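## Task

Carry the small yellow sponge from the desk to the counter behind the shelving. Do not move the stacked cartons; anything else in the way may be moved. If the carton stacks close off every route to the counter, set the sponge on top of the coffee table instead. It counts only if the coffee table stands upright at the end, the robot has not toppled or ended up tilted, and the sponge stays where it was placed without the robot holding it.

## Robot and tools

ROBOT. A wheeled base that can only drive straight or turn in place carries a lifting column with a tilting head and two six-joint arms, each ending in a two-finger gripper. Shoulder height S = 0.90 m + column_m. Folded, the robot is 0.73 m long, 0.62 m wide and S + 0.43 m tall; its front lies 0.40 m ahead of the column.

FRAMES. Base frame: origin on the floor under the column, between the drive wheels; x forward, y left, z up, metres. left_hand and right_hand are reported in it: the point where the fingers meet (tips reach 8 mm further), with quat_wxyz mapping (0,0,1) onto the finger direction; the hand's y axis runs along the opening. The odometry frame is the base frame as it was when the scene began.

execute_actions. Argument actions: a list holding one action or none (none just returns state and images). An action may contain:
- base: exactly one relative move from where the base last measured itself. translate_m = distance in metres, -3 to 3, forward positive. rotate_rad = turn in radians, -3.2 to 3.2, left (counter-clockwise from above) positive. A move needing over 8.667 s is refused.
- joints: absolute targets keyed by name, any subset. column_m 0 to 0.8 m; head_tilt_rad -0.61 to 1.308 (0 about level, positive down); for each arm (left_ and right_ prefixes) joint1_rad -2.879 to 2.879, joint2_rad 0 to 3.141, joint3_rad 0 to 3.019, joint4_rad -1.692 to 1.57, joint5_rad -1.57 to 1.57 (positive swings the hand to the robot's right), joint6_rad -2.094 to 2.094 (hand roll, positive clockwise seen from behind), gripper_m 0 (closed) to 0.093 m fingertip gap. Done tolerances: column ±0.005, head ±0.03, joints 1-6 ±0.045, 0.14, 0.09, 0.055, 0.03, 0.035, gripper ±0.003.
- speeds: caps for this action only; translate_m 0.05-0.8 m/s, rotate_rad 0.1-1 rad/s (top values are defaults). Arms are not slowed by it.
cameras: list from cam_head_left, cam_head_right, cam_left_wrist, cam_right_wrist, nav_camera, all; omitted or null gives all, [] gives none. Unknown keys or out-of-range values reject the whole call with no motion. Each action is capped at 15 s. Unnamed joints and the base may keep pushing toward earlier targets.

wait: seconds 0 to 10; commands nothing, returns state and images. zoom_image: camera plus region [x0, y0, x1, y1] in pixels of that camera's latest full 896x504 image, origin top-left, at most 504 by 504. read_manual: optional section "licences"; only licence text. finished_scene: scene = current scene number; ends it irreversibly and reports success. Once a result reports a stop, later calls in that same reply are skipped.

ARM GEOMETRY. With left_joint1_rad -1.57 (right arm 1.57) and joints 5, 6 at 0, an arm moves in a forward vertical plane 0.23 m beside the column. Let a = j2 - 0.35, b = 1.05 + j2 - j3, c = b - j4 (c = 1.57 means fingers straight down). Hand ahead of column = 0.12 + 0.39 sin a + 0.38 cos b + 0.25 cos c; height = S + 0.39 cos a - 0.38 sin b - 0.25 sin c. E.g. j2, j3, j4 = 0.93, 0.78, 0.14 gives 0.60 m ahead, 0.25 m under S. Real hands sag up to ~5 cm lower and closer (~12 cm under heavy or distant loads); trust the reported hand positions. Reach ~1 m from the shoulder, down to 0.99 m below S. For the floor: fingers down 0.45-0.5 m ahead at column_m 0.3, then lower the column (to 0.02 m above floor). Under 0.4 m height the housing blocks hands closer than 0.45 m; moving arms with column_m below 0.3 risks hitting housing or floor. Light items (≤0.3 kg) are fine 0.6 m out, from 0.14 m above to 0.7 m below S. Tiny joint changes (<0.03 rad, <0.08 for joints 2-3) may not move at all; approach contacts in ~0.05 rad steps from your last target.

GRIPPING. Command an opening smaller than the object; off_target is then normal. A reading staying 0.002 m or more above the target means something is held. Fingers 7 cm long; gripper body 10 x 7 cm; wrist camera sticks out 11 cm on one side.

RESULTS. base_status and joint_status: done, off_target (resting short, maybe still pushing), contact_stop (column or base blocked; target dropped), time_out, not_followed / "joint command not followed" with a cause line (safety check withheld arm targets; back each moved joint ≥0.05 rad the way it came, or move the other arm). on_its_own describes uncommanded behaviour; "held at" is a held target. Also joint_positions, base_odometry (wheel-based; slip counts as travel), turned_by_wheels vs turned_by_imu (a gap over ~4 % and ≥0.05 rad means a collision or slip), base_tilt in degrees, motor_effort for the two wheels in percent with peak in brackets, wheel_motors_off, motor temperatures per arm joint, pictures naming image order.

COLUMN. Lowering halts with contact_stop when a hand or its load touches down (it may sink 0.15-0.2 m more); afterwards it refuses to descend until raised 0.2 m or to the top. If it stopped under something overhead, drive clear before raising.

AVOID. Arms striking or pressing each other (can end the run). Blocked arms pushing for long: send back their reported positions to relax, though a loaded arm sinks a bit each time. Motor heat: MOTOR HOT at 85 °C, at 100 °C the arm goes limp and drops things. Base pushing ~3 s cuts wheel motors for 2 s; after a base contact_stop, reverse 0.05 m before turning. Table tops 0.30 m up and more than 0.26 m below S slide over the housing into the column. Don't drop or fling items, shove hard, tip the robot or coffee table, or disturb the carton stacks; occasionally a loose object gets nudged by itself.

Each tool is called after "Call:" as a command line: name --argument value for each argument, lists and objects as JSON in quotes; but a table of rows of numbers goes row by row, as --pt "numbers of a row", without its own name.

## Session

Call:
execute_actions --actions '[]'

Scene clock: 0.00 s.
Motor temperatures (°C, as the motors report them): left_arm=[24 24 25 28 24 24] | right_arm=[26 27 27 27 24 25]
base_odometry: x=+0.000 y=+0.000 heading=+0.000 (m, m, rad; odometry frame)
turned_by_wheels: +0.000 (rad since the last result)
turned_by_imu: +0.000 (rad since the last result)
base_tilt: forward=-0.4 right=-0.2 (deg)
base_status: not commanded
joint_positions: column_m=+0.552 head_tilt_rad=+0.887 left_joint1_rad=-1.578 left_joint2_rad=+0.882 left_joint3_rad=+0.415 left_joint4_rad=-0.984 left_joint5_rad=+0.018 left_joint6_rad=+0.057 left_gripper_m=+0.095 right_joint1_rad=+1.586 right_joint2_rad=+0.876 right_joint3_rad=+0.432 right_joint4_rad=-0.973 right_joint5_rad=+0.027 right_joint6_rad=+0.070 right_gripper_m=+0.094
joint_status: not commanded
wheel_motors_off: 0
motor_effort: left_wheel=+0 right_wheel=+1 (%)
left_hand: x=+0.1453 y=+0.2199 z=+1.2560 quat_wxyz=(+0.447, -0.024, -0.894, +0.023) (m; base frame)
right_hand: x=+0.1573 y=-0.2269 z=+1.2512 quat_wxyz=(+0.431, -0.020, -0.902, +0.023) (m; base frame)
pictures: cam_head_left, cam_head_right, cam_left_wrist, cam_right_wrist, nav_camera
Images, in order (width x height): cam_head_left 896x504, cam_head_right 896x504, cam_left_wrist 896x504, cam_right_wrist 896x504, nav_camera 896x504.

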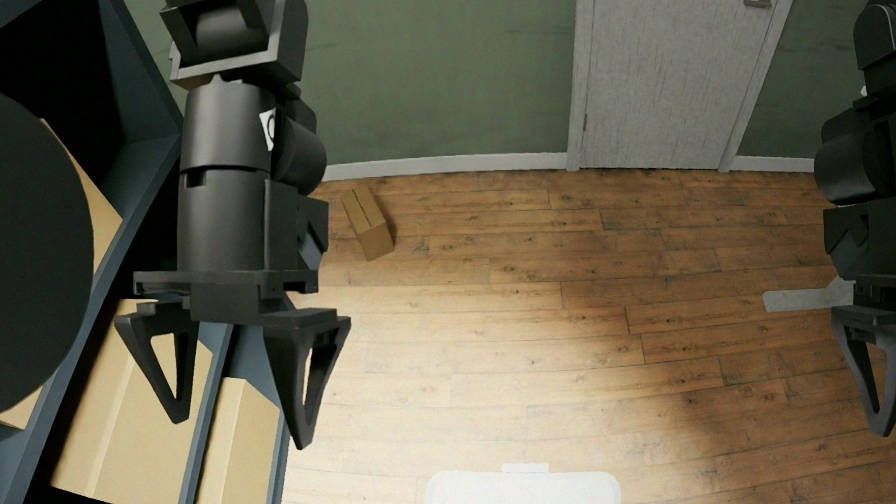

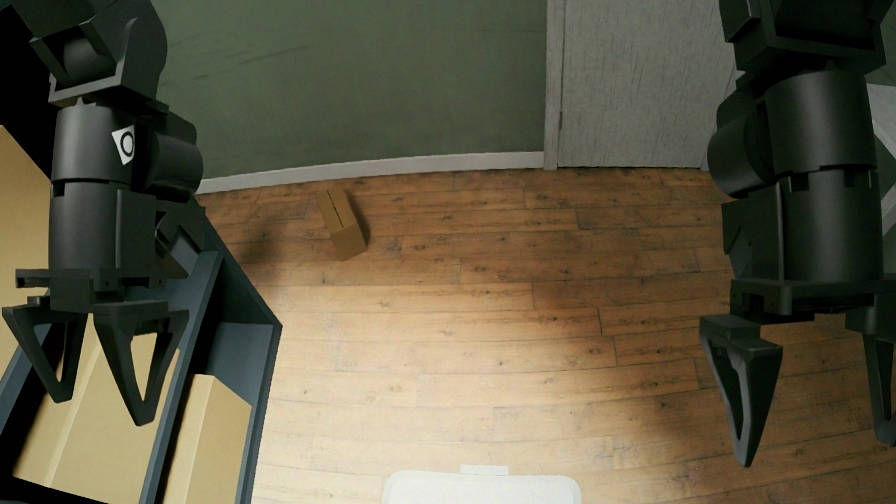

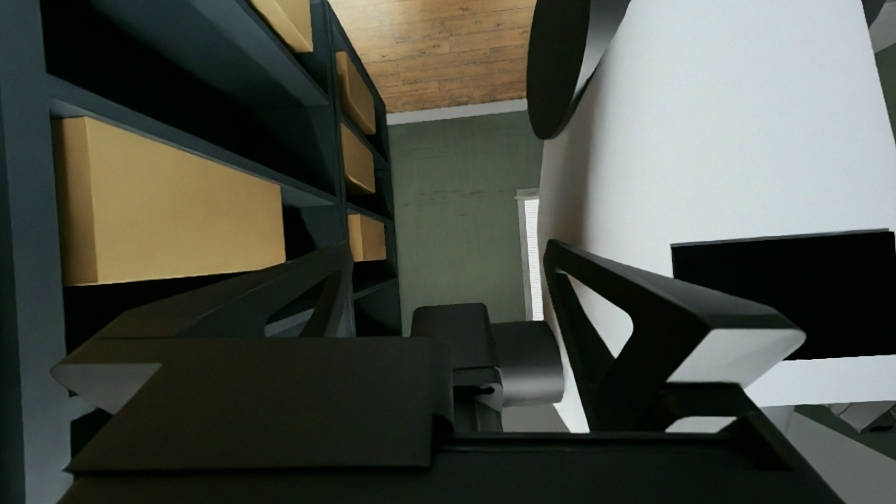

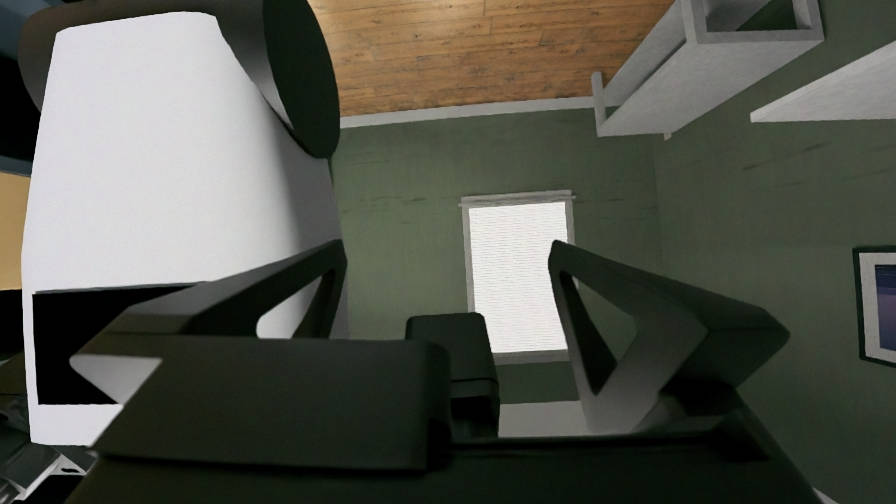

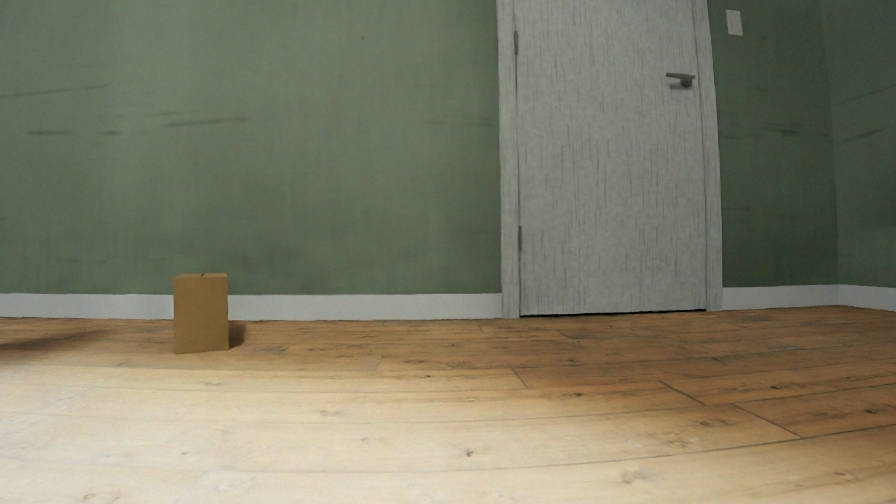

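Call:
execute_actions --actions '[{"base":{"rotate_rad":-1.2},"joints":{"head_tilt_rad":0.75}}]' --cameras '["cam_head_left","cam_head_right","nav_camera"]'

Scene clock: 5.60 s.
Motor temperatures (°C, as the motors report them): left_arm=[24 24 25 28 24 24] | right_arm=[26 27 27 27 24 25]
base_odometry: x=+0.000 y=+0.000 heading=-1.199 (m, m, rad; odometry frame)
turned_by_wheels: -1.199 (rad since the last result)
turned_by_imu: -1.201 (rad since the last result)
base_tilt: forward=-0.4 right=-0.2 (deg)
base_status: done
joint_positions: column_m=+0.552 head_tilt_rad=+0.766 left_joint1_rad=-1.578 left_joint2_rad=+0.882 left_joint3_rad=+0.415 left_joint4_rad=-0.984 left_joint5_rad=+0.018 left_joint6_rad=+0.057 left_gripper_m=+0.095 right_joint1_rad=+1.586 right_joint2_rad=+0.876 right_joint3_rad=+0.432 right_joint4_rad=-0.973 right_joint5_rad=+0.027 right_joint6_rad=+0.070 right_gripper_m=+0.094
joint_status: all done
wheel_motors_off: 0
motor_effort: left_wheel=+5(34) right_wheel=-6(50) (%)
left_hand: x=+0.1453 y=+0.2199 z=+1.2560 quat_wxyz=(+0.447, -0.024, -0.894, +0.023) (m; base frame)
right_hand: x=+0.1573 y=-0.2269 z=+1.2512 quat_wxyz=(+0.431, -0.020, -0.902, +0.023) (m; base frame)
pictures: cam_head_left, cam_head_right, nav_camera
Images, in order (width x height): cam_head_left 896x504, cam_head_right 896x504, nav_camera 896x504.

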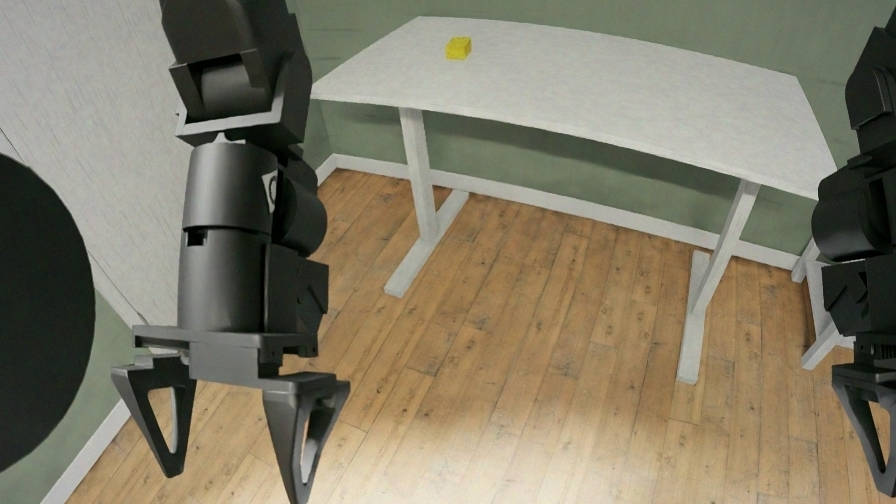

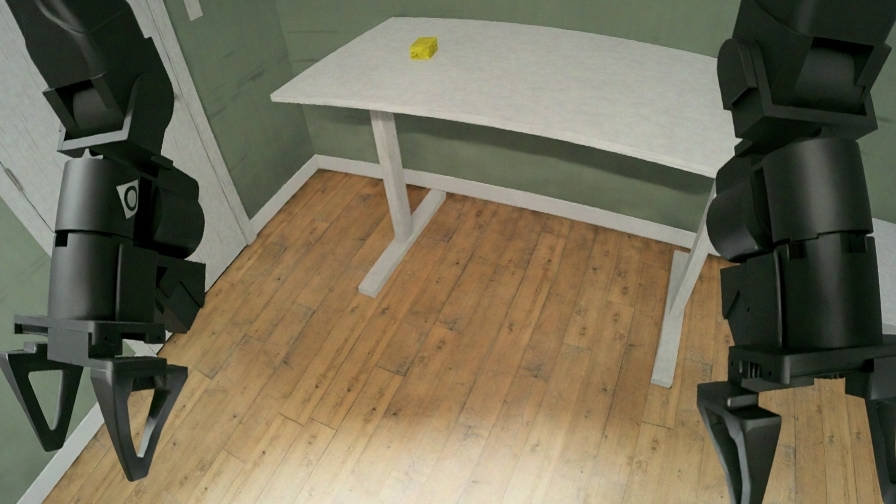

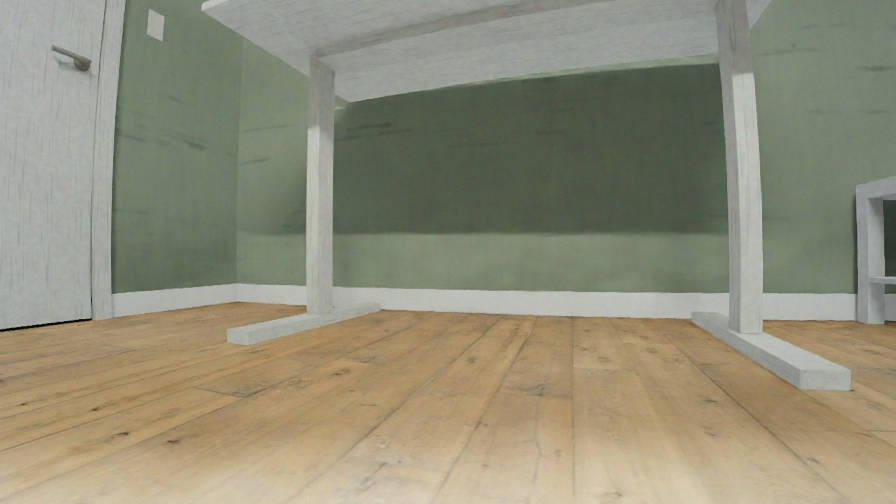

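Call:
execute_actions --actions '[{"base":{"translate_m":0.75},"joints":{"left_joint2_rad":1.45,"left_joint3_rad":1.67,"left_joint4_rad":-0.74,"left_joint6_rad":0.3,"column_m":0.58}}]' --cameras '["cam_head_left","cam_head_right","cam_left_wrist"]'

Scene clock: 11.90 s.
Motor temperatures (°C, as the motors report them): left_arm=[24 24 26 28 24 24] | right_arm=[26 27 27 27 24 25]
base_odometry: x=+0.272 y=-0.699 heading=-1.199 (m, m, rad; odometry frame)
turned_by_wheels: +0.000 (rad since the last result)
turned_by_imu: -0.001 (rad since the last result)
base_tilt: forward=-0.4 right=-0.2 (deg)
base_status: done
joint_positions: column_m=+0.580 head_tilt_rad=+0.766 left_joint1_rad=-1.578 left_joint2_rad=+1.450 left_joint3_rad=+1.655 left_joint4_rad=-0.743 left_joint5_rad=+0.018 left_joint6_rad=+0.286 left_gripper_m=+0.095 right_joint1_rad=+1.586 right_joint2_rad=+0.876 right_joint3_rad=+0.434 right_joint4_rad=-0.973 right_joint5_rad=+0.027 right_joint6_rad=+0.070 right_gripper_m=+0.094
joint_status: all done
wheel_motors_off: 0
motor_effort: left_wheel=-1(48) right_wheel=+0(45) (%)
left_hand: x=+0.7184 y=+0.2170 z=+1.1248 quat_wxyz=(+0.005, -0.144, -0.989, +0.013) (m; base frame)
right_hand: x=+0.1583 y=-0.2269 z=+1.2791 quat_wxyz=(+0.431, -0.020, -0.902, +0.023) (m; base frame)
pictures: cam_head_left, cam_head_right, cam_left_wrist
Images, in order (width x height): cam_head_left 896x504, cam_head_right 896x504, cam_left_wrist 896x504.

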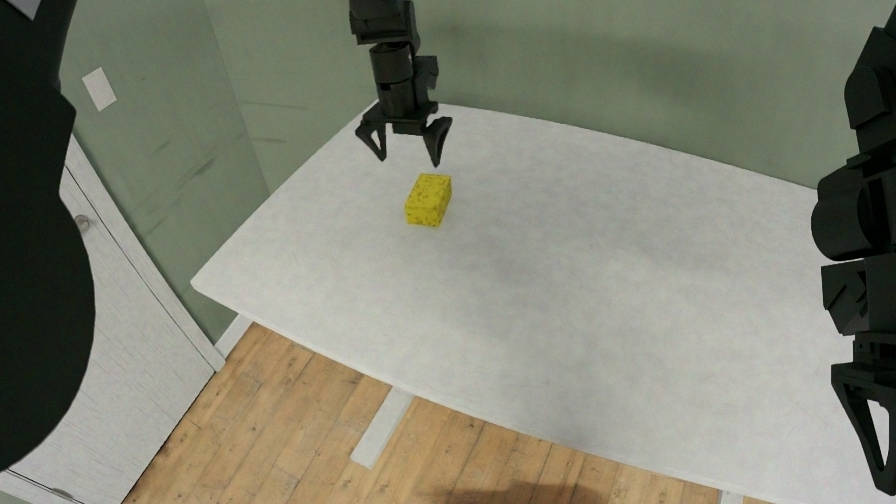

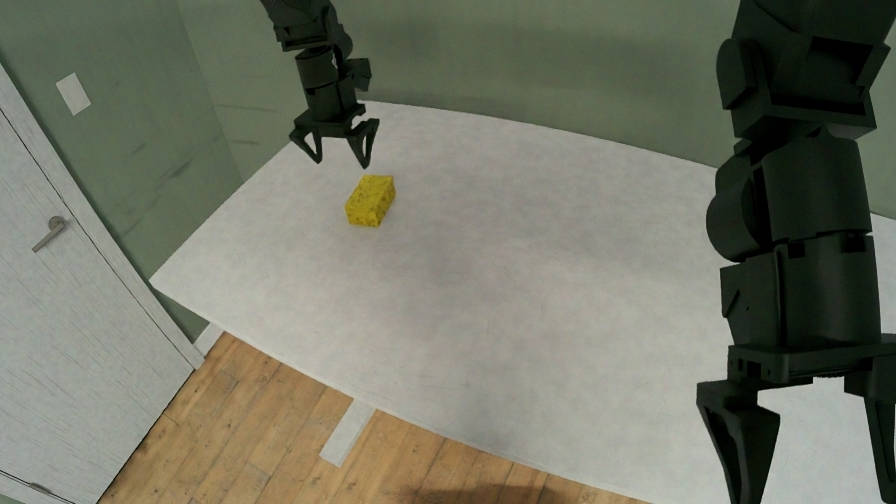

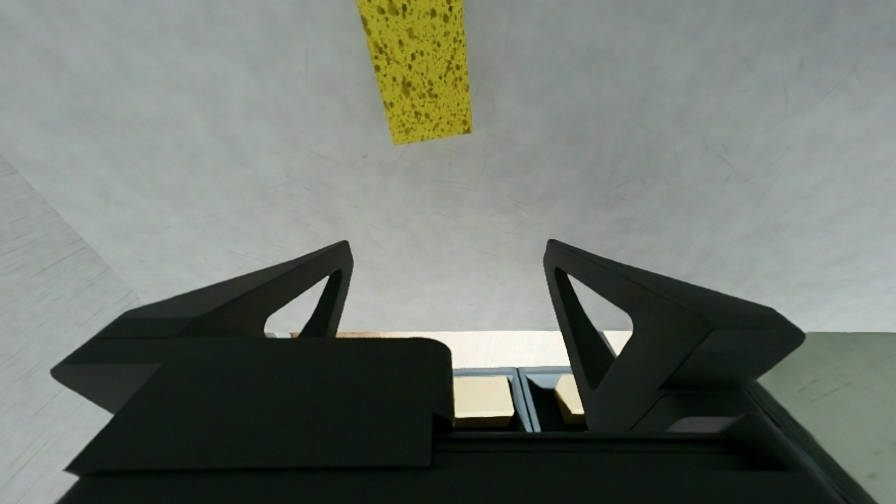

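Call:
execute_actions --actions '[{"base":{"translate_m":0.05},"joints":{"left_joint6_rad":0.12,"column_m":0.5}}]' --cameras '["cam_head_left","cam_left_wrist"]'

Scene clock: 17.03 s.
Motor temperatures (°C, as the motors report them): left_arm=[24 25 26 28 24 24] | right_arm=[26 27 27 27 24 25]
base_odometry: x=+0.290 y=-0.745 heading=-1.199 (m, m, rad; odometry frame)
turned_by_wheels: +0.000 (rad since the last result)
turned_by_imu: -0.001 (rad since the last result)
base_tilt: forward=-0.4 right=-0.2 (deg)
base_status: done
joint_positions: column_m=+0.500 head_tilt_rad=+0.765 left_joint1_rad=-1.578 left_joint2_rad=+1.450 left_joint3_rad=+1.655 left_joint4_rad=-0.743 left_joint5_rad=+0.018 left_joint6_rad=+0.133 left_gripper_m=+0.095 right_joint1_rad=+1.586 right_joint2_rad=+0.876 right_joint3_rad=+0.432 right_joint4_rad=-0.973 right_joint5_rad=+0.027 right_joint6_rad=+0.070 right_gripper_m=+0.094
joint_status: all done
wheel_motors_off: 0
motor_effort: left_wheel=+0(31) right_wheel=+0(33) (%)
left_hand: x=+0.7184 y=+0.2170 z=+1.0449 quat_wxyz=(+0.006, -0.068, -0.998, +0.013) (m; base frame)
right_hand: x=+0.1573 y=-0.2269 z=+1.1995 quat_wxyz=(+0.431, -0.020, -0.902, +0.023) (m; base frame)
pictures: cam_head_left, cam_left_wrist
Images, in order (width x height): cam_head_left 896x504, cam_left_wrist 896x504.

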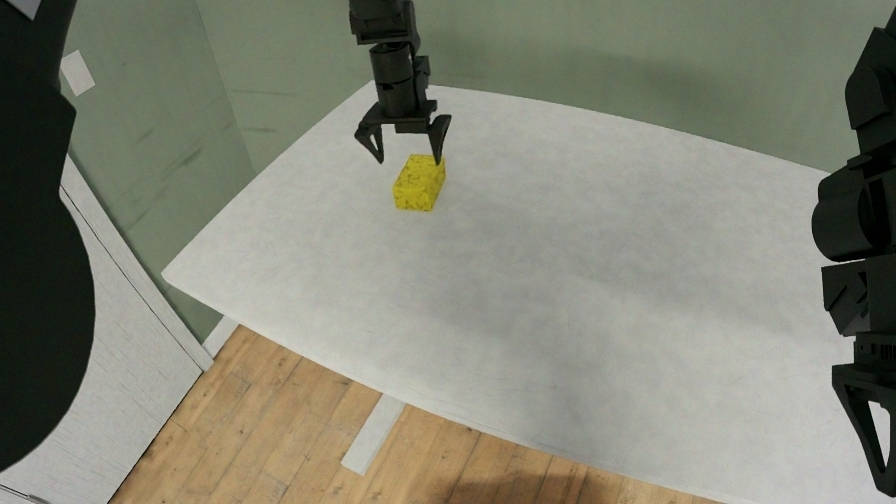

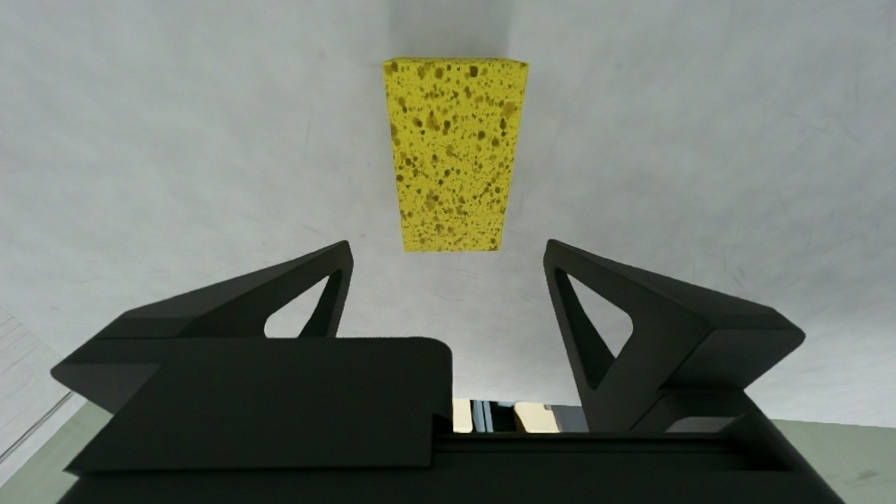

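Call:
execute_actions --actions '[{"joints":{"column_m":0.44}}]' --cameras '["cam_head_left","cam_left_wrist"]'

Call:
zoom_image --camera "cam_head_left" --region '[320,60,520,220]'

Scene clock: 20.23 s.
Motor temperatures (°C, as the motors report them): left_arm=[24 26 26 28 24 24] | right_arm=[26 27 27 27 24 25]
base_odometry: x=+0.290 y=-0.745 heading=-1.199 (m, m, rad; odometry frame)
turned_by_wheels: +0.000 (rad since the last result)
turned_by_imu: -0.001 (rad since the last result)
base_tilt: forward=-0.4 right=-0.2 (deg)
base_status: not commanded
joint_positions: column_m=+0.440 head_tilt_rad=+0.765 left_joint1_rad=-1.578 left_joint2_rad=+1.450 left_joint3_rad=+1.655 left_joint4_rad=-0.743 left_joint5_rad=+0.018 left_joint6_rad=+0.133 left_gripper_m=+0.095 right_joint1_rad=+1.586 right_joint2_rad=+0.876 right_joint3_rad=+0.432 right_joint4_rad=-0.973 right_joint5_rad=+0.027 right_joint6_rad=+0.070 right_gripper_m=+0.094
joint_status: all done
wheel_motors_off: 0
motor_effort: left_wheel=+1(1) right_wheel=+0(1) (%)
left_hand: x=+0.7184 y=+0.2170 z=+0.9849 quat_wxyz=(+0.006, -0.068, -0.998, +0.013) (m; base frame)
right_hand: x=+0.1573 y=-0.2269 z=+1.1396 quat_wxyz=(+0.431, -0.020, -0.902, +0.023) (m; base frame)
pictures: cam_head_left, cam_left_wrist
Images, in order (width x height): cam_head_left 896x504, cam_left_wrist 896x504.

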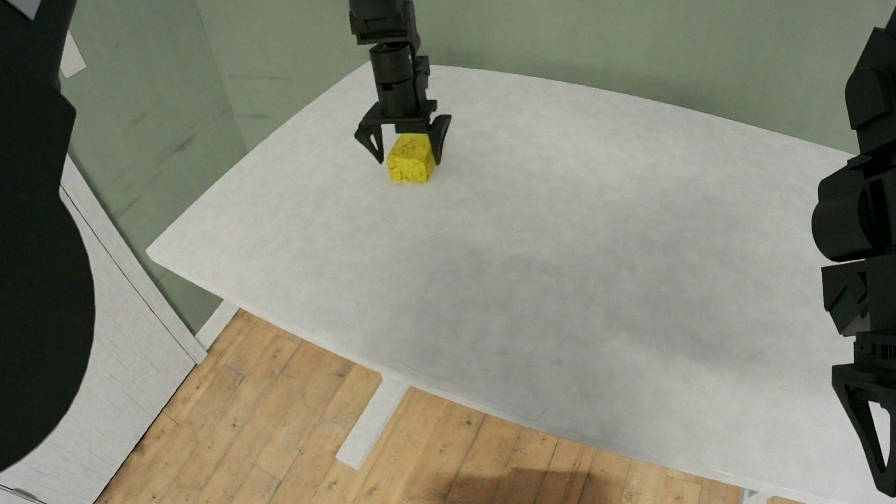

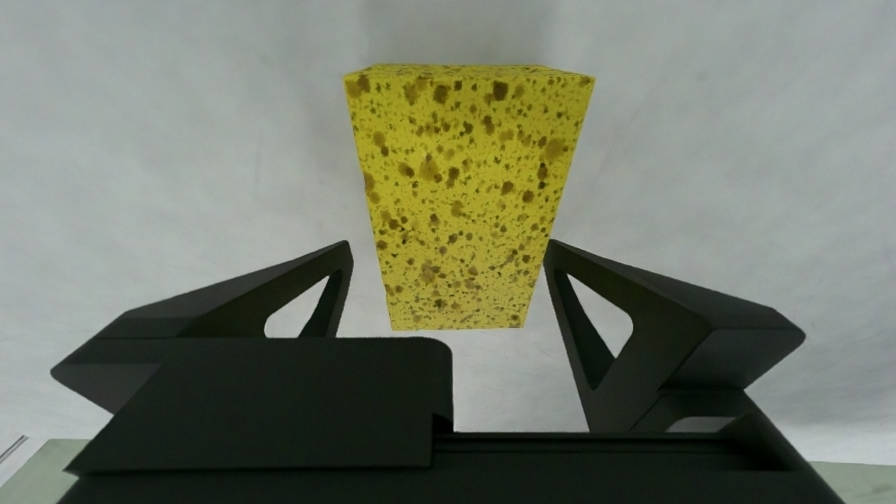

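Region (320, 60, 520, 220) of cam_head_left's 896x504 image, scaled by 2.520, with more detail than that image has; it fills the top 403 rows of this view, and the rest is white.

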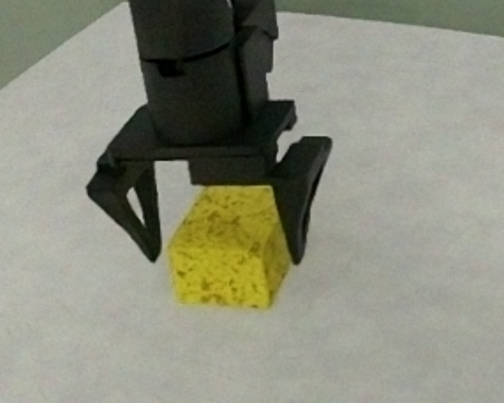

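Call:
execute_actions --actions '[{"base":{"translate_m":0.02},"joints":{"column_m":0.43}}]' --cameras '[]'

Call:
execute_actions --actions '[{"joints":{"left_gripper_m":0.03}}]' --cameras '[]'

Call:
execute_actions --actions '[{"joints":{"column_m":0.48}}]' --cameras '["cam_left_wrist"]'

Call:
execute_actions --actions '[{"base":{"translate_m":-0.37},"joints":{"column_m":0.55}}]' --cameras '[]'

Call:
execute_actions --actions '[{"base":{"rotate_rad":1.26},"joints":{"left_joint2_rad":0.8,"left_joint3_rad":0.55,"left_joint4_rad":-0.27,"left_joint6_rad":0}}]' --cameras '["cam_head_right","cam_left_wrist","nav_camera"]'

Scene clock: 29.50 s.
Motor temperatures (°C, as the motors report them): left_arm=[24 26 27 28 24 24] | right_arm=[26 27 27 27 24 25]
base_odometry: x=+0.298 y=-0.764 heading=-1.198 (m, m, rad; odometry frame)
turned_by_wheels: +0.000 (rad since the last result)
turned_by_imu: -0.001 (rad since the last result)
base_tilt: forward=-0.4 right=-0.2 (deg)
base_status: done
joint_positions: column_m=+0.430 head_tilt_rad=+0.765 left_joint1_rad=-1.578 left_joint2_rad=+1.450 left_joint3_rad=+1.656 left_joint4_rad=-0.743 left_joint5_rad=+0.018 left_joint6_rad=+0.133 left_gripper_m=+0.095 right_joint1_rad=+1.586 right_joint2_rad=+0.876 right_joint3_rad=+0.431 right_joint4_rad=-0.973 right_joint5_rad=+0.027 right_joint6_rad=+0.070 right_gripper_m=+0.094
joint_status: all done
wheel_motors_off: 0
motor_effort: left_wheel=+1(26) right_wheel=+0(34) (%)
left_hand: x=+0.7187 y=+0.2170 z=+0.9750 quat_wxyz=(+0.006, -0.068, -0.998, +0.013) (m; base frame)
right_hand: x=+0.1570 y=-0.2269 z=+1.1297 quat_wxyz=(+0.431, -0.020, -0.902, +0.023) (m; base frame)
pictures: none
No camera images: the call's "cameras" was empty. Leave "cameras" out to get every camera's image.

Scene clock: 30.13 s.
Motor temperatures (°C, as the motors report them): left_arm=[24 26 27 28 24 24] | right_arm=[26 27 27 27 24 25]
base_odometry: x=+0.298 y=-0.764 heading=-1.198 (m, m, rad; odometry frame)
turned_by_wheels: +0.000 (rad since the last result)
turned_by_imu: +0.000 (rad since the last result)
base_tilt: forward=-0.4 right=-0.2 (deg)
base_status: not commanded
joint_positions: column_m=+0.430 head_tilt_rad=+0.765 left_joint1_rad=-1.578 left_joint2_rad=+1.450 left_joint3_rad=+1.656 left_joint4_rad=-0.743 left_joint5_rad=+0.018 left_joint6_rad=+0.133 left_gripper_m=+0.060 right_joint1_rad=+1.586 right_joint2_rad=+0.876 right_joint3_rad=+0.431 right_joint4_rad=-0.973 right_joint5_rad=+0.027 right_joint6_rad=+0.070 right_gripper_m=+0.094
joint_status: left_gripper_m off_target (ended at +0.060, target +0.030)
wheel_motors_off: 0
motor_effort: left_wheel=+0(1) right_wheel=+0(0) (%)
left_hand: x=+0.7187 y=+0.2170 z=+0.9750 quat_wxyz=(+0.006, -0.068, -0.998, +0.013) (m; base frame)
right_hand: x=+0.1570 y=-0.2269 z=+1.1297 quat_wxyz=(+0.431, -0.020, -0.902, +0.023) (m; base frame)
pictures: none
No camera images: the call's "cameras" was empty. Leave "cameras" out to get every camera's image.

Scene clock: 31.37 s.
Motor temperatures (°C, as the motors report them): left_arm=[24 27 27 28 24 24] | right_arm=[26 27 27 27 24 25]
base_odometry: x=+0.298 y=-0.764 heading=-1.198 (m, m, rad; odometry frame)
turned_by_wheels: +0.000 (rad since the last result)
turned_by_imu: +0.000 (rad since the last result)
base_tilt: forward=-0.4 right=-0.2 (deg)
base_status: not commanded
joint_positions: column_m=+0.480 head_tilt_rad=+0.765 left_joint1_rad=-1.578 left_joint2_rad=+1.450 left_joint3_rad=+1.656 left_joint4_rad=-0.743 left_joint5_rad=+0.018 left_joint6_rad=+0.133 left_gripper_m=+0.060 right_joint1_rad=+1.586 right_joint2_rad=+0.876 right_joint3_rad=+0.431 right_joint4_rad=-0.973 right_joint5_rad=+0.027 right_joint6_rad=+0.070 right_gripper_m=+0.094
joint_status: all done
wheel_motors_off: 0
motor_effort: left_wheel=+0(2) right_wheel=+0(0) (%)
left_hand: x=+0.7187 y=+0.2170 z=+1.0249 quat_wxyz=(+0.006, -0.068, -0.998, +0.013) (m; base frame)
right_hand: x=+0.1570 y=-0.2269 z=+1.1796 quat_wxyz=(+0.431, -0.020, -0.902, +0.023) (m; base frame)
pictures: cam_left_wrist
Images, in order (width x height): cam_left_wrist 896x504.

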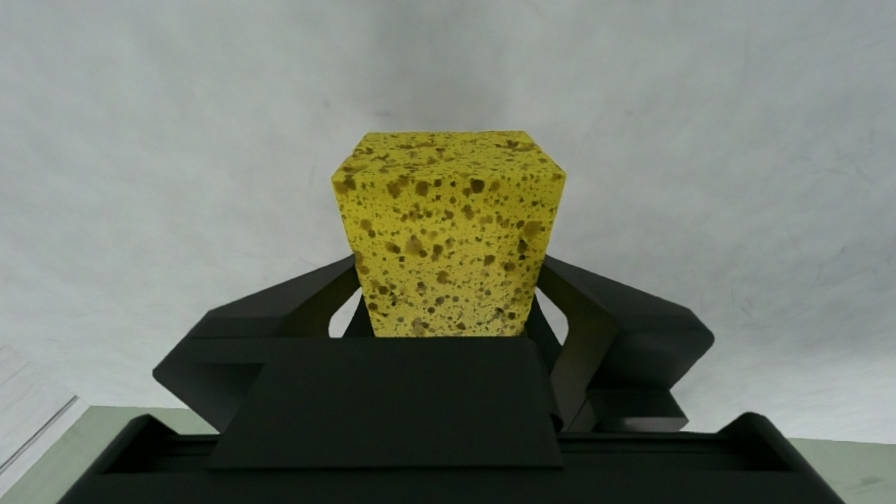

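Scene clock: 33.63 s.
Motor temperatures (°C, as the motors report them): left_arm=[24 27 27 28 24 24] | right_arm=[26 27 27 27 24 25]
base_odometry: x=+0.163 y=-0.419 heading=-1.197 (m, m, rad; odometry frame)
turned_by_wheels: +0.002 (rad since the last result)
turned_by_imu: +0.001 (rad since the last result)
base_tilt: forward=-0.5 right=-0.2 (deg)
base_status: done
joint_positions: column_m=+0.550 head_tilt_rad=+0.765 left_joint1_rad=-1.578 left_joint2_rad=+1.450 left_joint3_rad=+1.655 left_joint4_rad=-0.743 left_joint5_rad=+0.018 left_joint6_rad=+0.133 left_gripper_m=+0.060 right_joint1_rad=+1.586 right_joint2_rad=+0.875 right_joint3_rad=+0.429 right_joint4_rad=-0.973 right_joint5_rad=+0.027 right_joint6_rad=+0.070 right_gripper_m=+0.094
joint_status: all done
wheel_motors_off: 0
motor_effort: left_wheel=+2(33) right_wheel=-2(35) (%)
left_hand: x=+0.7185 y=+0.2170 z=+1.0948 quat_wxyz=(+0.006, -0.068, -0.998, +0.013) (m; base frame)
right_hand: x=+0.1556 y=-0.2269 z=+1.2500 quat_wxyz=(+0.432, -0.020, -0.901, +0.023) (m; base frame)
pictures: none
No camera images: the call's "cameras" was empty. Leave "cameras" out to get every camera's image.

Scene clock: 36.57 s.
Motor temperatures (°C, as the motors report them): left_arm=[24 27 27 28 24 24] | right_arm=[26 27 27 27 24 25]
base_odometry: x=+0.163 y=-0.419 heading=+0.062 (m, m, rad; odometry frame)
turned_by_wheels: +1.259 (rad since the last result)
turned_by_imu: +1.260 (rad since the last result)
base_tilt: forward=-0.4 right=-0.2 (deg)
base_status: done
joint_positions: column_m=+0.550 head_tilt_rad=+0.765 left_joint1_rad=-1.580 left_joint2_rad=+0.807 left_joint3_rad=+0.541 left_joint4_rad=-0.268 left_joint5_rad=+0.018 left_joint6_rad=+0.014 left_gripper_m=+0.060 right_joint1_rad=+1.586 right_joint2_rad=+0.875 right_joint3_rad=+0.429 right_joint4_rad=-0.973 right_joint5_rad=+0.027 right_joint6_rad=+0.070 right_gripper_m=+0.094
joint_status: all done
wheel_motors_off: 0
motor_effort: left_wheel=-4(26) right_wheel=+6(53) (%)
left_hand: x=+0.3899 y=+0.2178 z=+1.1816 quat_wxyz=(+0.005, -0.009, -1.000, +0.013) (m; base frame)
right_hand: x=+0.1556 y=-0.2269 z=+1.2500 quat_wxyz=(+0.432, -0.020, -0.901, +0.023) (m; base frame)
pictures: cam_head_right, cam_left_wrist, nav_camera
Images, in order (width x height): cam_head_right 896x504, cam_left_wrist 896x504, nav_camera 896x504.

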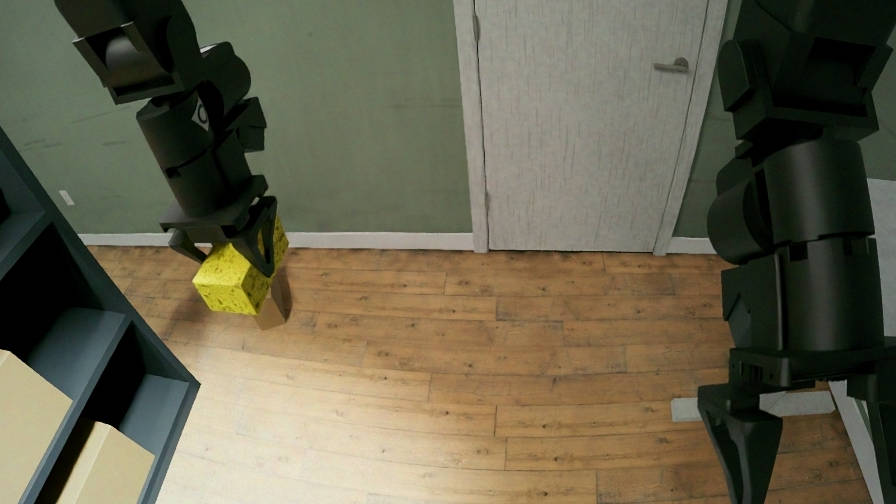

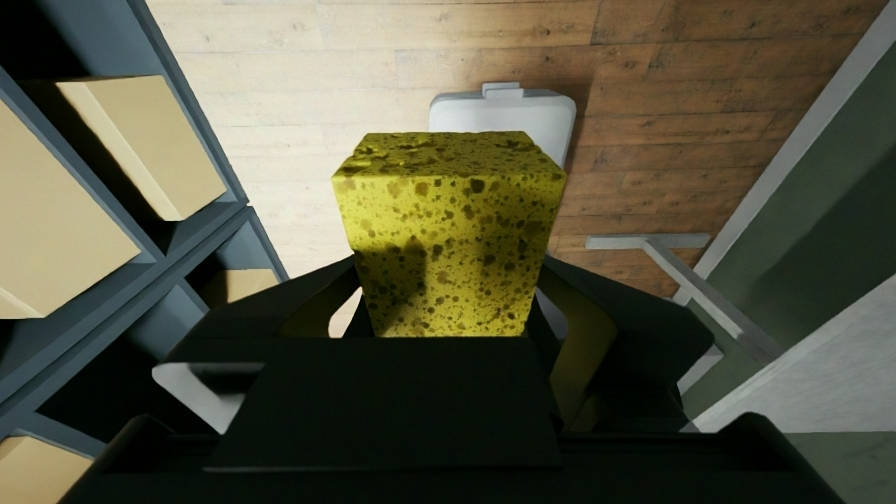

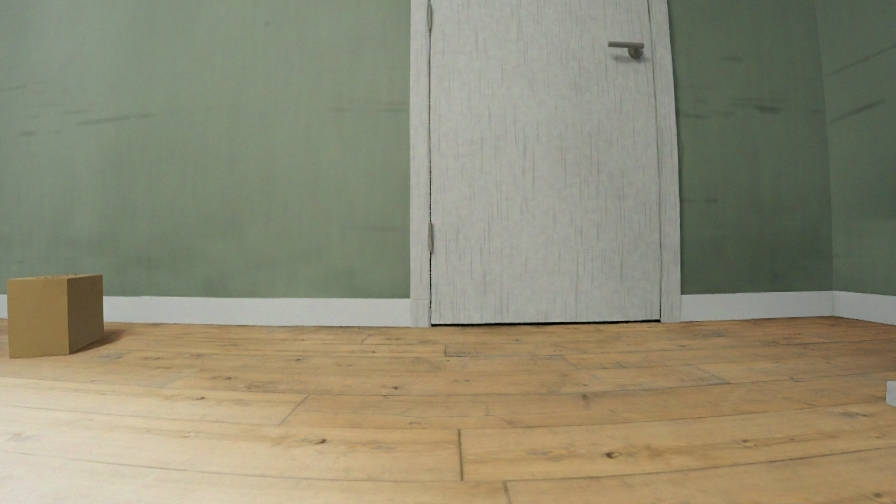

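Wall is about 1.58 m ahead.

Call:
execute_actions --actions '[{"base":{"translate_m":1.0},"joints":{"column_m":0.45}}]' --cameras '["nav_camera"]'

Call:
execute_actions --actions '[{"base":{"rotate_rad":1.32}}]' --cameras '["cam_head_right","cam_head_left","nav_camera"]'

Scene clock: 42.67 s.
Motor temperatures (°C, as the motors report them): left_arm=[24 26 27 28 24 24] | right_arm=[26 27 27 27 24 25]
base_odometry: x=+1.161 y=-0.357 heading=+0.062 (m, m, rad; odometry frame)
turned_by_wheels: +0.000 (rad since the last result)
turned_by_imu: -0.001 (rad since the last result)
base_tilt: forward=-0.4 right=-0.2 (deg)
base_status: done
joint_positions: column_m=+0.450 head_tilt_rad=+0.765 left_joint1_rad=-1.580 left_joint2_rad=+0.807 left_joint3_rad=+0.544 left_joint4_rad=-0.268 left_joint5_rad=+0.018 left_joint6_rad=+0.014 left_gripper_m=+0.060 right_joint1_rad=+1.586 right_joint2_rad=+0.875 right_joint3_rad=+0.432 right_joint4_rad=-0.973 right_joint5_rad=+0.027 right_joint6_rad=+0.070 right_gripper_m=+0.094
joint_status: all done
wheel_motors_off: 0
motor_effort: left_wheel=+0(38) right_wheel=+0(57) (%)
left_hand: x=+0.3918 y=+0.2177 z=+1.0821 quat_wxyz=(+0.003, -0.009, -1.000, +0.013) (m; base frame)
right_hand: x=+0.1575 y=-0.2269 z=+1.1496 quat_wxyz=(+0.431, -0.020, -0.902, +0.023) (m; base frame)
pictures: nav_camera
Images, in order (width x height): nav_camera 896x504.

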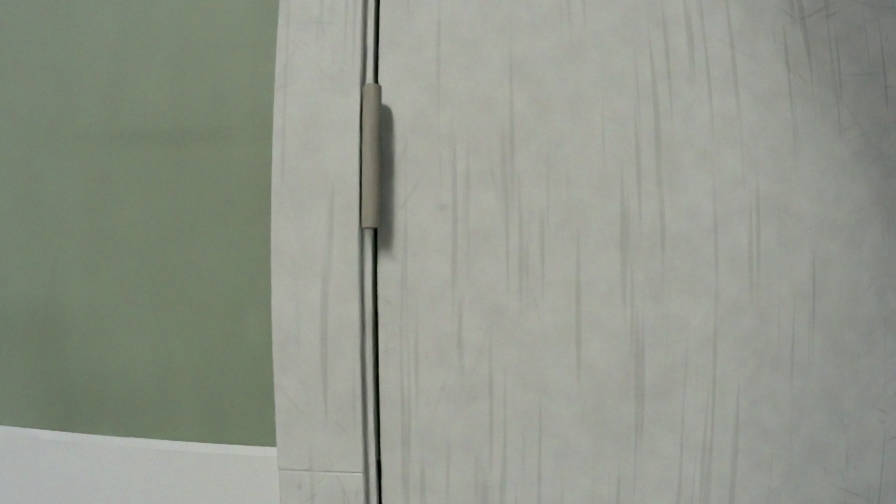

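Scene clock: 45.57 s.
Motor temperatures (°C, as the motors report them): left_arm=[24 26 27 28 24 24] | right_arm=[26 27 27 27 24 25]
base_odometry: x=+1.161 y=-0.357 heading=+1.381 (m, m, rad; odometry frame)
turned_by_wheels: +1.319 (rad since the last result)
turned_by_imu: +1.318 (rad since the last result)
base_tilt: forward=-0.4 right=-0.2 (deg)
base_status: done
joint_positions: column_m=+0.450 head_tilt_rad=+0.765 left_joint1_rad=-1.580 left_joint2_rad=+0.807 left_joint3_rad=+0.544 left_joint4_rad=-0.268 left_joint5_rad=+0.018 left_joint6_rad=+0.014 left_gripper_m=+0.060 right_joint1_rad=+1.586 right_joint2_rad=+0.875 right_joint3_rad=+0.432 right_joint4_rad=-0.973 right_joint5_rad=+0.027 right_joint6_rad=+0.070 right_gripper_m=+0.094
joint_status: not commanded
wheel_motors_off: 0
motor_effort: left_wheel=-4(40) right_wheel=+6(47) (%)
left_hand: x=+0.3918 y=+0.2177 z=+1.0821 quat_wxyz=(+0.003, -0.009, -1.000, +0.013) (m; base frame)
right_hand: x=+0.1575 y=-0.2269 z=+1.1496 quat_wxyz=(+0.431, -0.020, -0.902, +0.023) (m; base frame)
pictures: cam_head_left, cam_head_right, nav_camera
Images, in order (width x height): cam_head_left 896x504, cam_head_right 896x504, nav_camera 896x504.

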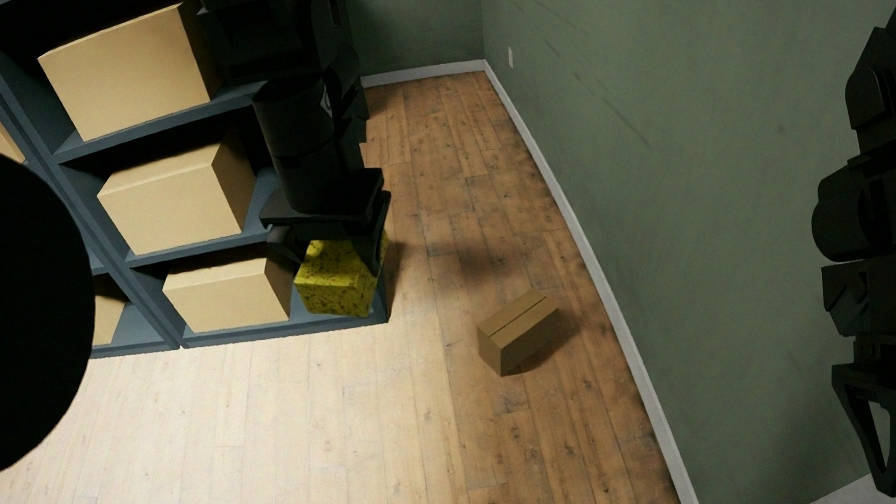

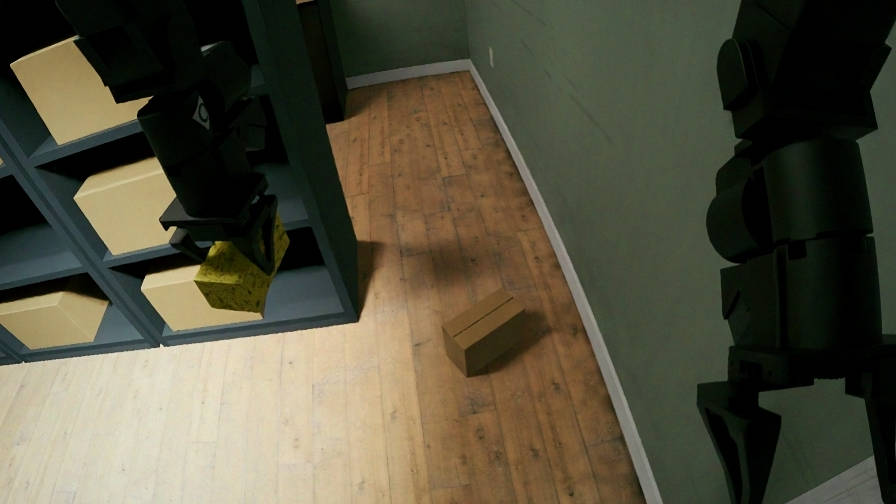

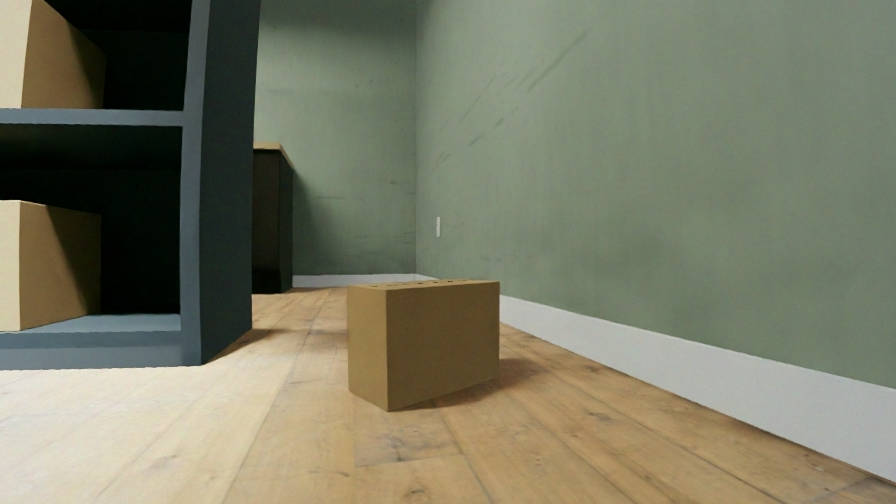

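Call:
execute_actions --actions '[{"base":{"translate_m":0.63},"speeds":{"translate_m":0.35},"joints":{"head_tilt_rad":1.0}}]' --cameras '[]'

Call:
execute_actions --actions '[{"base":{"rotate_rad":0.25}}]' --cameras '["cam_head_right","cam_head_left","nav_camera"]'

Scene clock: 52.10 s.
Motor temperatures (°C, as the motors report them): left_arm=[24 26 26 28 24 24] | right_arm=[26 27 27 27 24 25]
base_odometry: x=+1.280 y=+0.261 heading=+1.381 (m, m, rad; odometry frame)
turned_by_wheels: +0.000 (rad since the last result)
turned_by_imu: -0.001 (rad since the last result)
base_tilt: forward=-0.5 right=-0.2 (deg)
base_status: done
joint_positions: column_m=+0.450 head_tilt_rad=+1.001 left_joint1_rad=-1.580 left_joint2_rad=+0.806 left_joint3_rad=+0.545 left_joint4_rad=-0.268 left_joint5_rad=+0.018 left_joint6_rad=+0.014 left_gripper_m=+0.060 right_joint1_rad=+1.586 right_joint2_rad=+0.875 right_joint3_rad=+0.432 right_joint4_rad=-0.973 right_joint5_rad=+0.027 right_joint6_rad=+0.070 right_gripper_m=+0.094
joint_status: all done
wheel_motors_off: 0
motor_effort: left_wheel=+0(35) right_wheel=+0(55) (%)
left_hand: x=+0.3925 y=+0.2177 z=+1.0824 quat_wxyz=(+0.003, -0.009, -1.000, +0.013) (m; base frame)
right_hand: x=+0.1576 y=-0.2269 z=+1.1496 quat_wxyz=(+0.431, -0.020, -0.902, +0.023) (m; base frame)
pictures: none
No camera images: the call's "cameras" was empty. Leave "cameras" out to get every camera's image.

Scene clock: 53.50 s.
Motor temperatures (°C, as the motors report them): left_arm=[24 26 26 28 24 24] | right_arm=[26 27 27 27 24 25]
base_odometry: x=+1.280 y=+0.262 heading=+1.630 (m, m, rad; odometry frame)
turned_by_wheels: +0.249 (rad since the last result)
turned_by_imu: +0.247 (rad since the last result)
base_tilt: forward=-0.4 right=-0.2 (deg)
base_status: done
joint_positions: column_m=+0.450 head_tilt_rad=+1.001 left_joint1_rad=-1.580 left_joint2_rad=+0.806 left_joint3_rad=+0.545 left_joint4_rad=-0.268 left_joint5_rad=+0.018 left_joint6_rad=+0.014 left_gripper_m=+0.060 right_joint1_rad=+1.586 right_joint2_rad=+0.875 right_joint3_rad=+0.432 right_joint4_rad=-0.973 right_joint5_rad=+0.027 right_joint6_rad=+0.070 right_gripper_m=+0.094
joint_status: not commanded
wheel_motors_off: 0
motor_effort: left_wheel=-3(40) right_wheel=+1(47) (%)
left_hand: x=+0.3925 y=+0.2177 z=+1.0824 quat_wxyz=(+0.003, -0.009, -1.000, +0.013) (m; base frame)
right_hand: x=+0.1576 y=-0.2269 z=+1.1496 quat_wxyz=(+0.431, -0.020, -0.902, +0.023) (m; base frame)
pictures: cam_head_left, cam_head_right, nav_camera
Images, in order (width x height): cam_head_left 896x504, cam_head_right 896x504, nav_camera 896x504.

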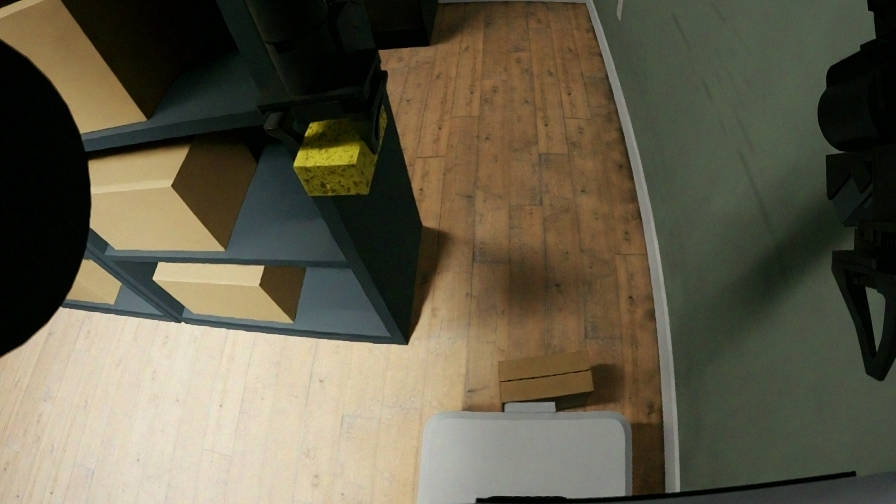

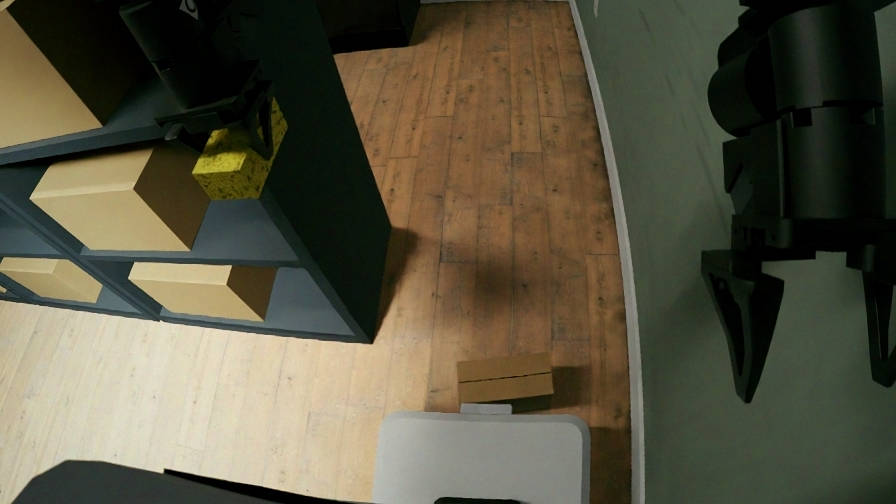

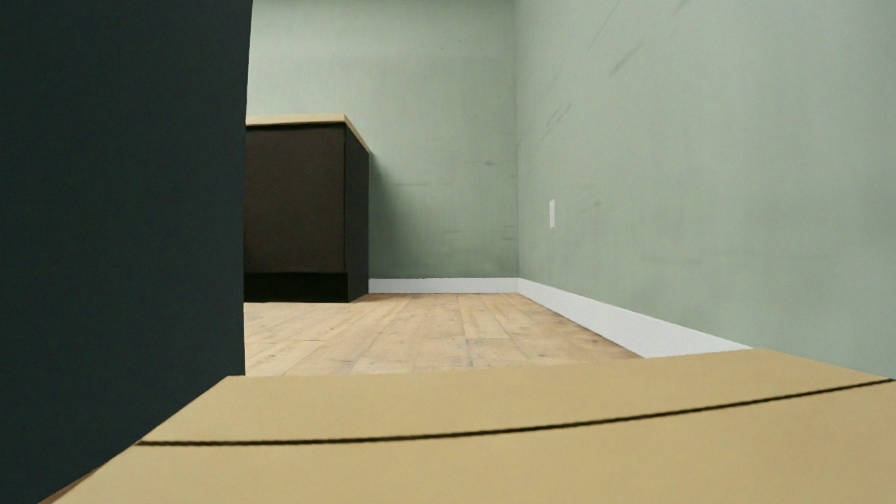

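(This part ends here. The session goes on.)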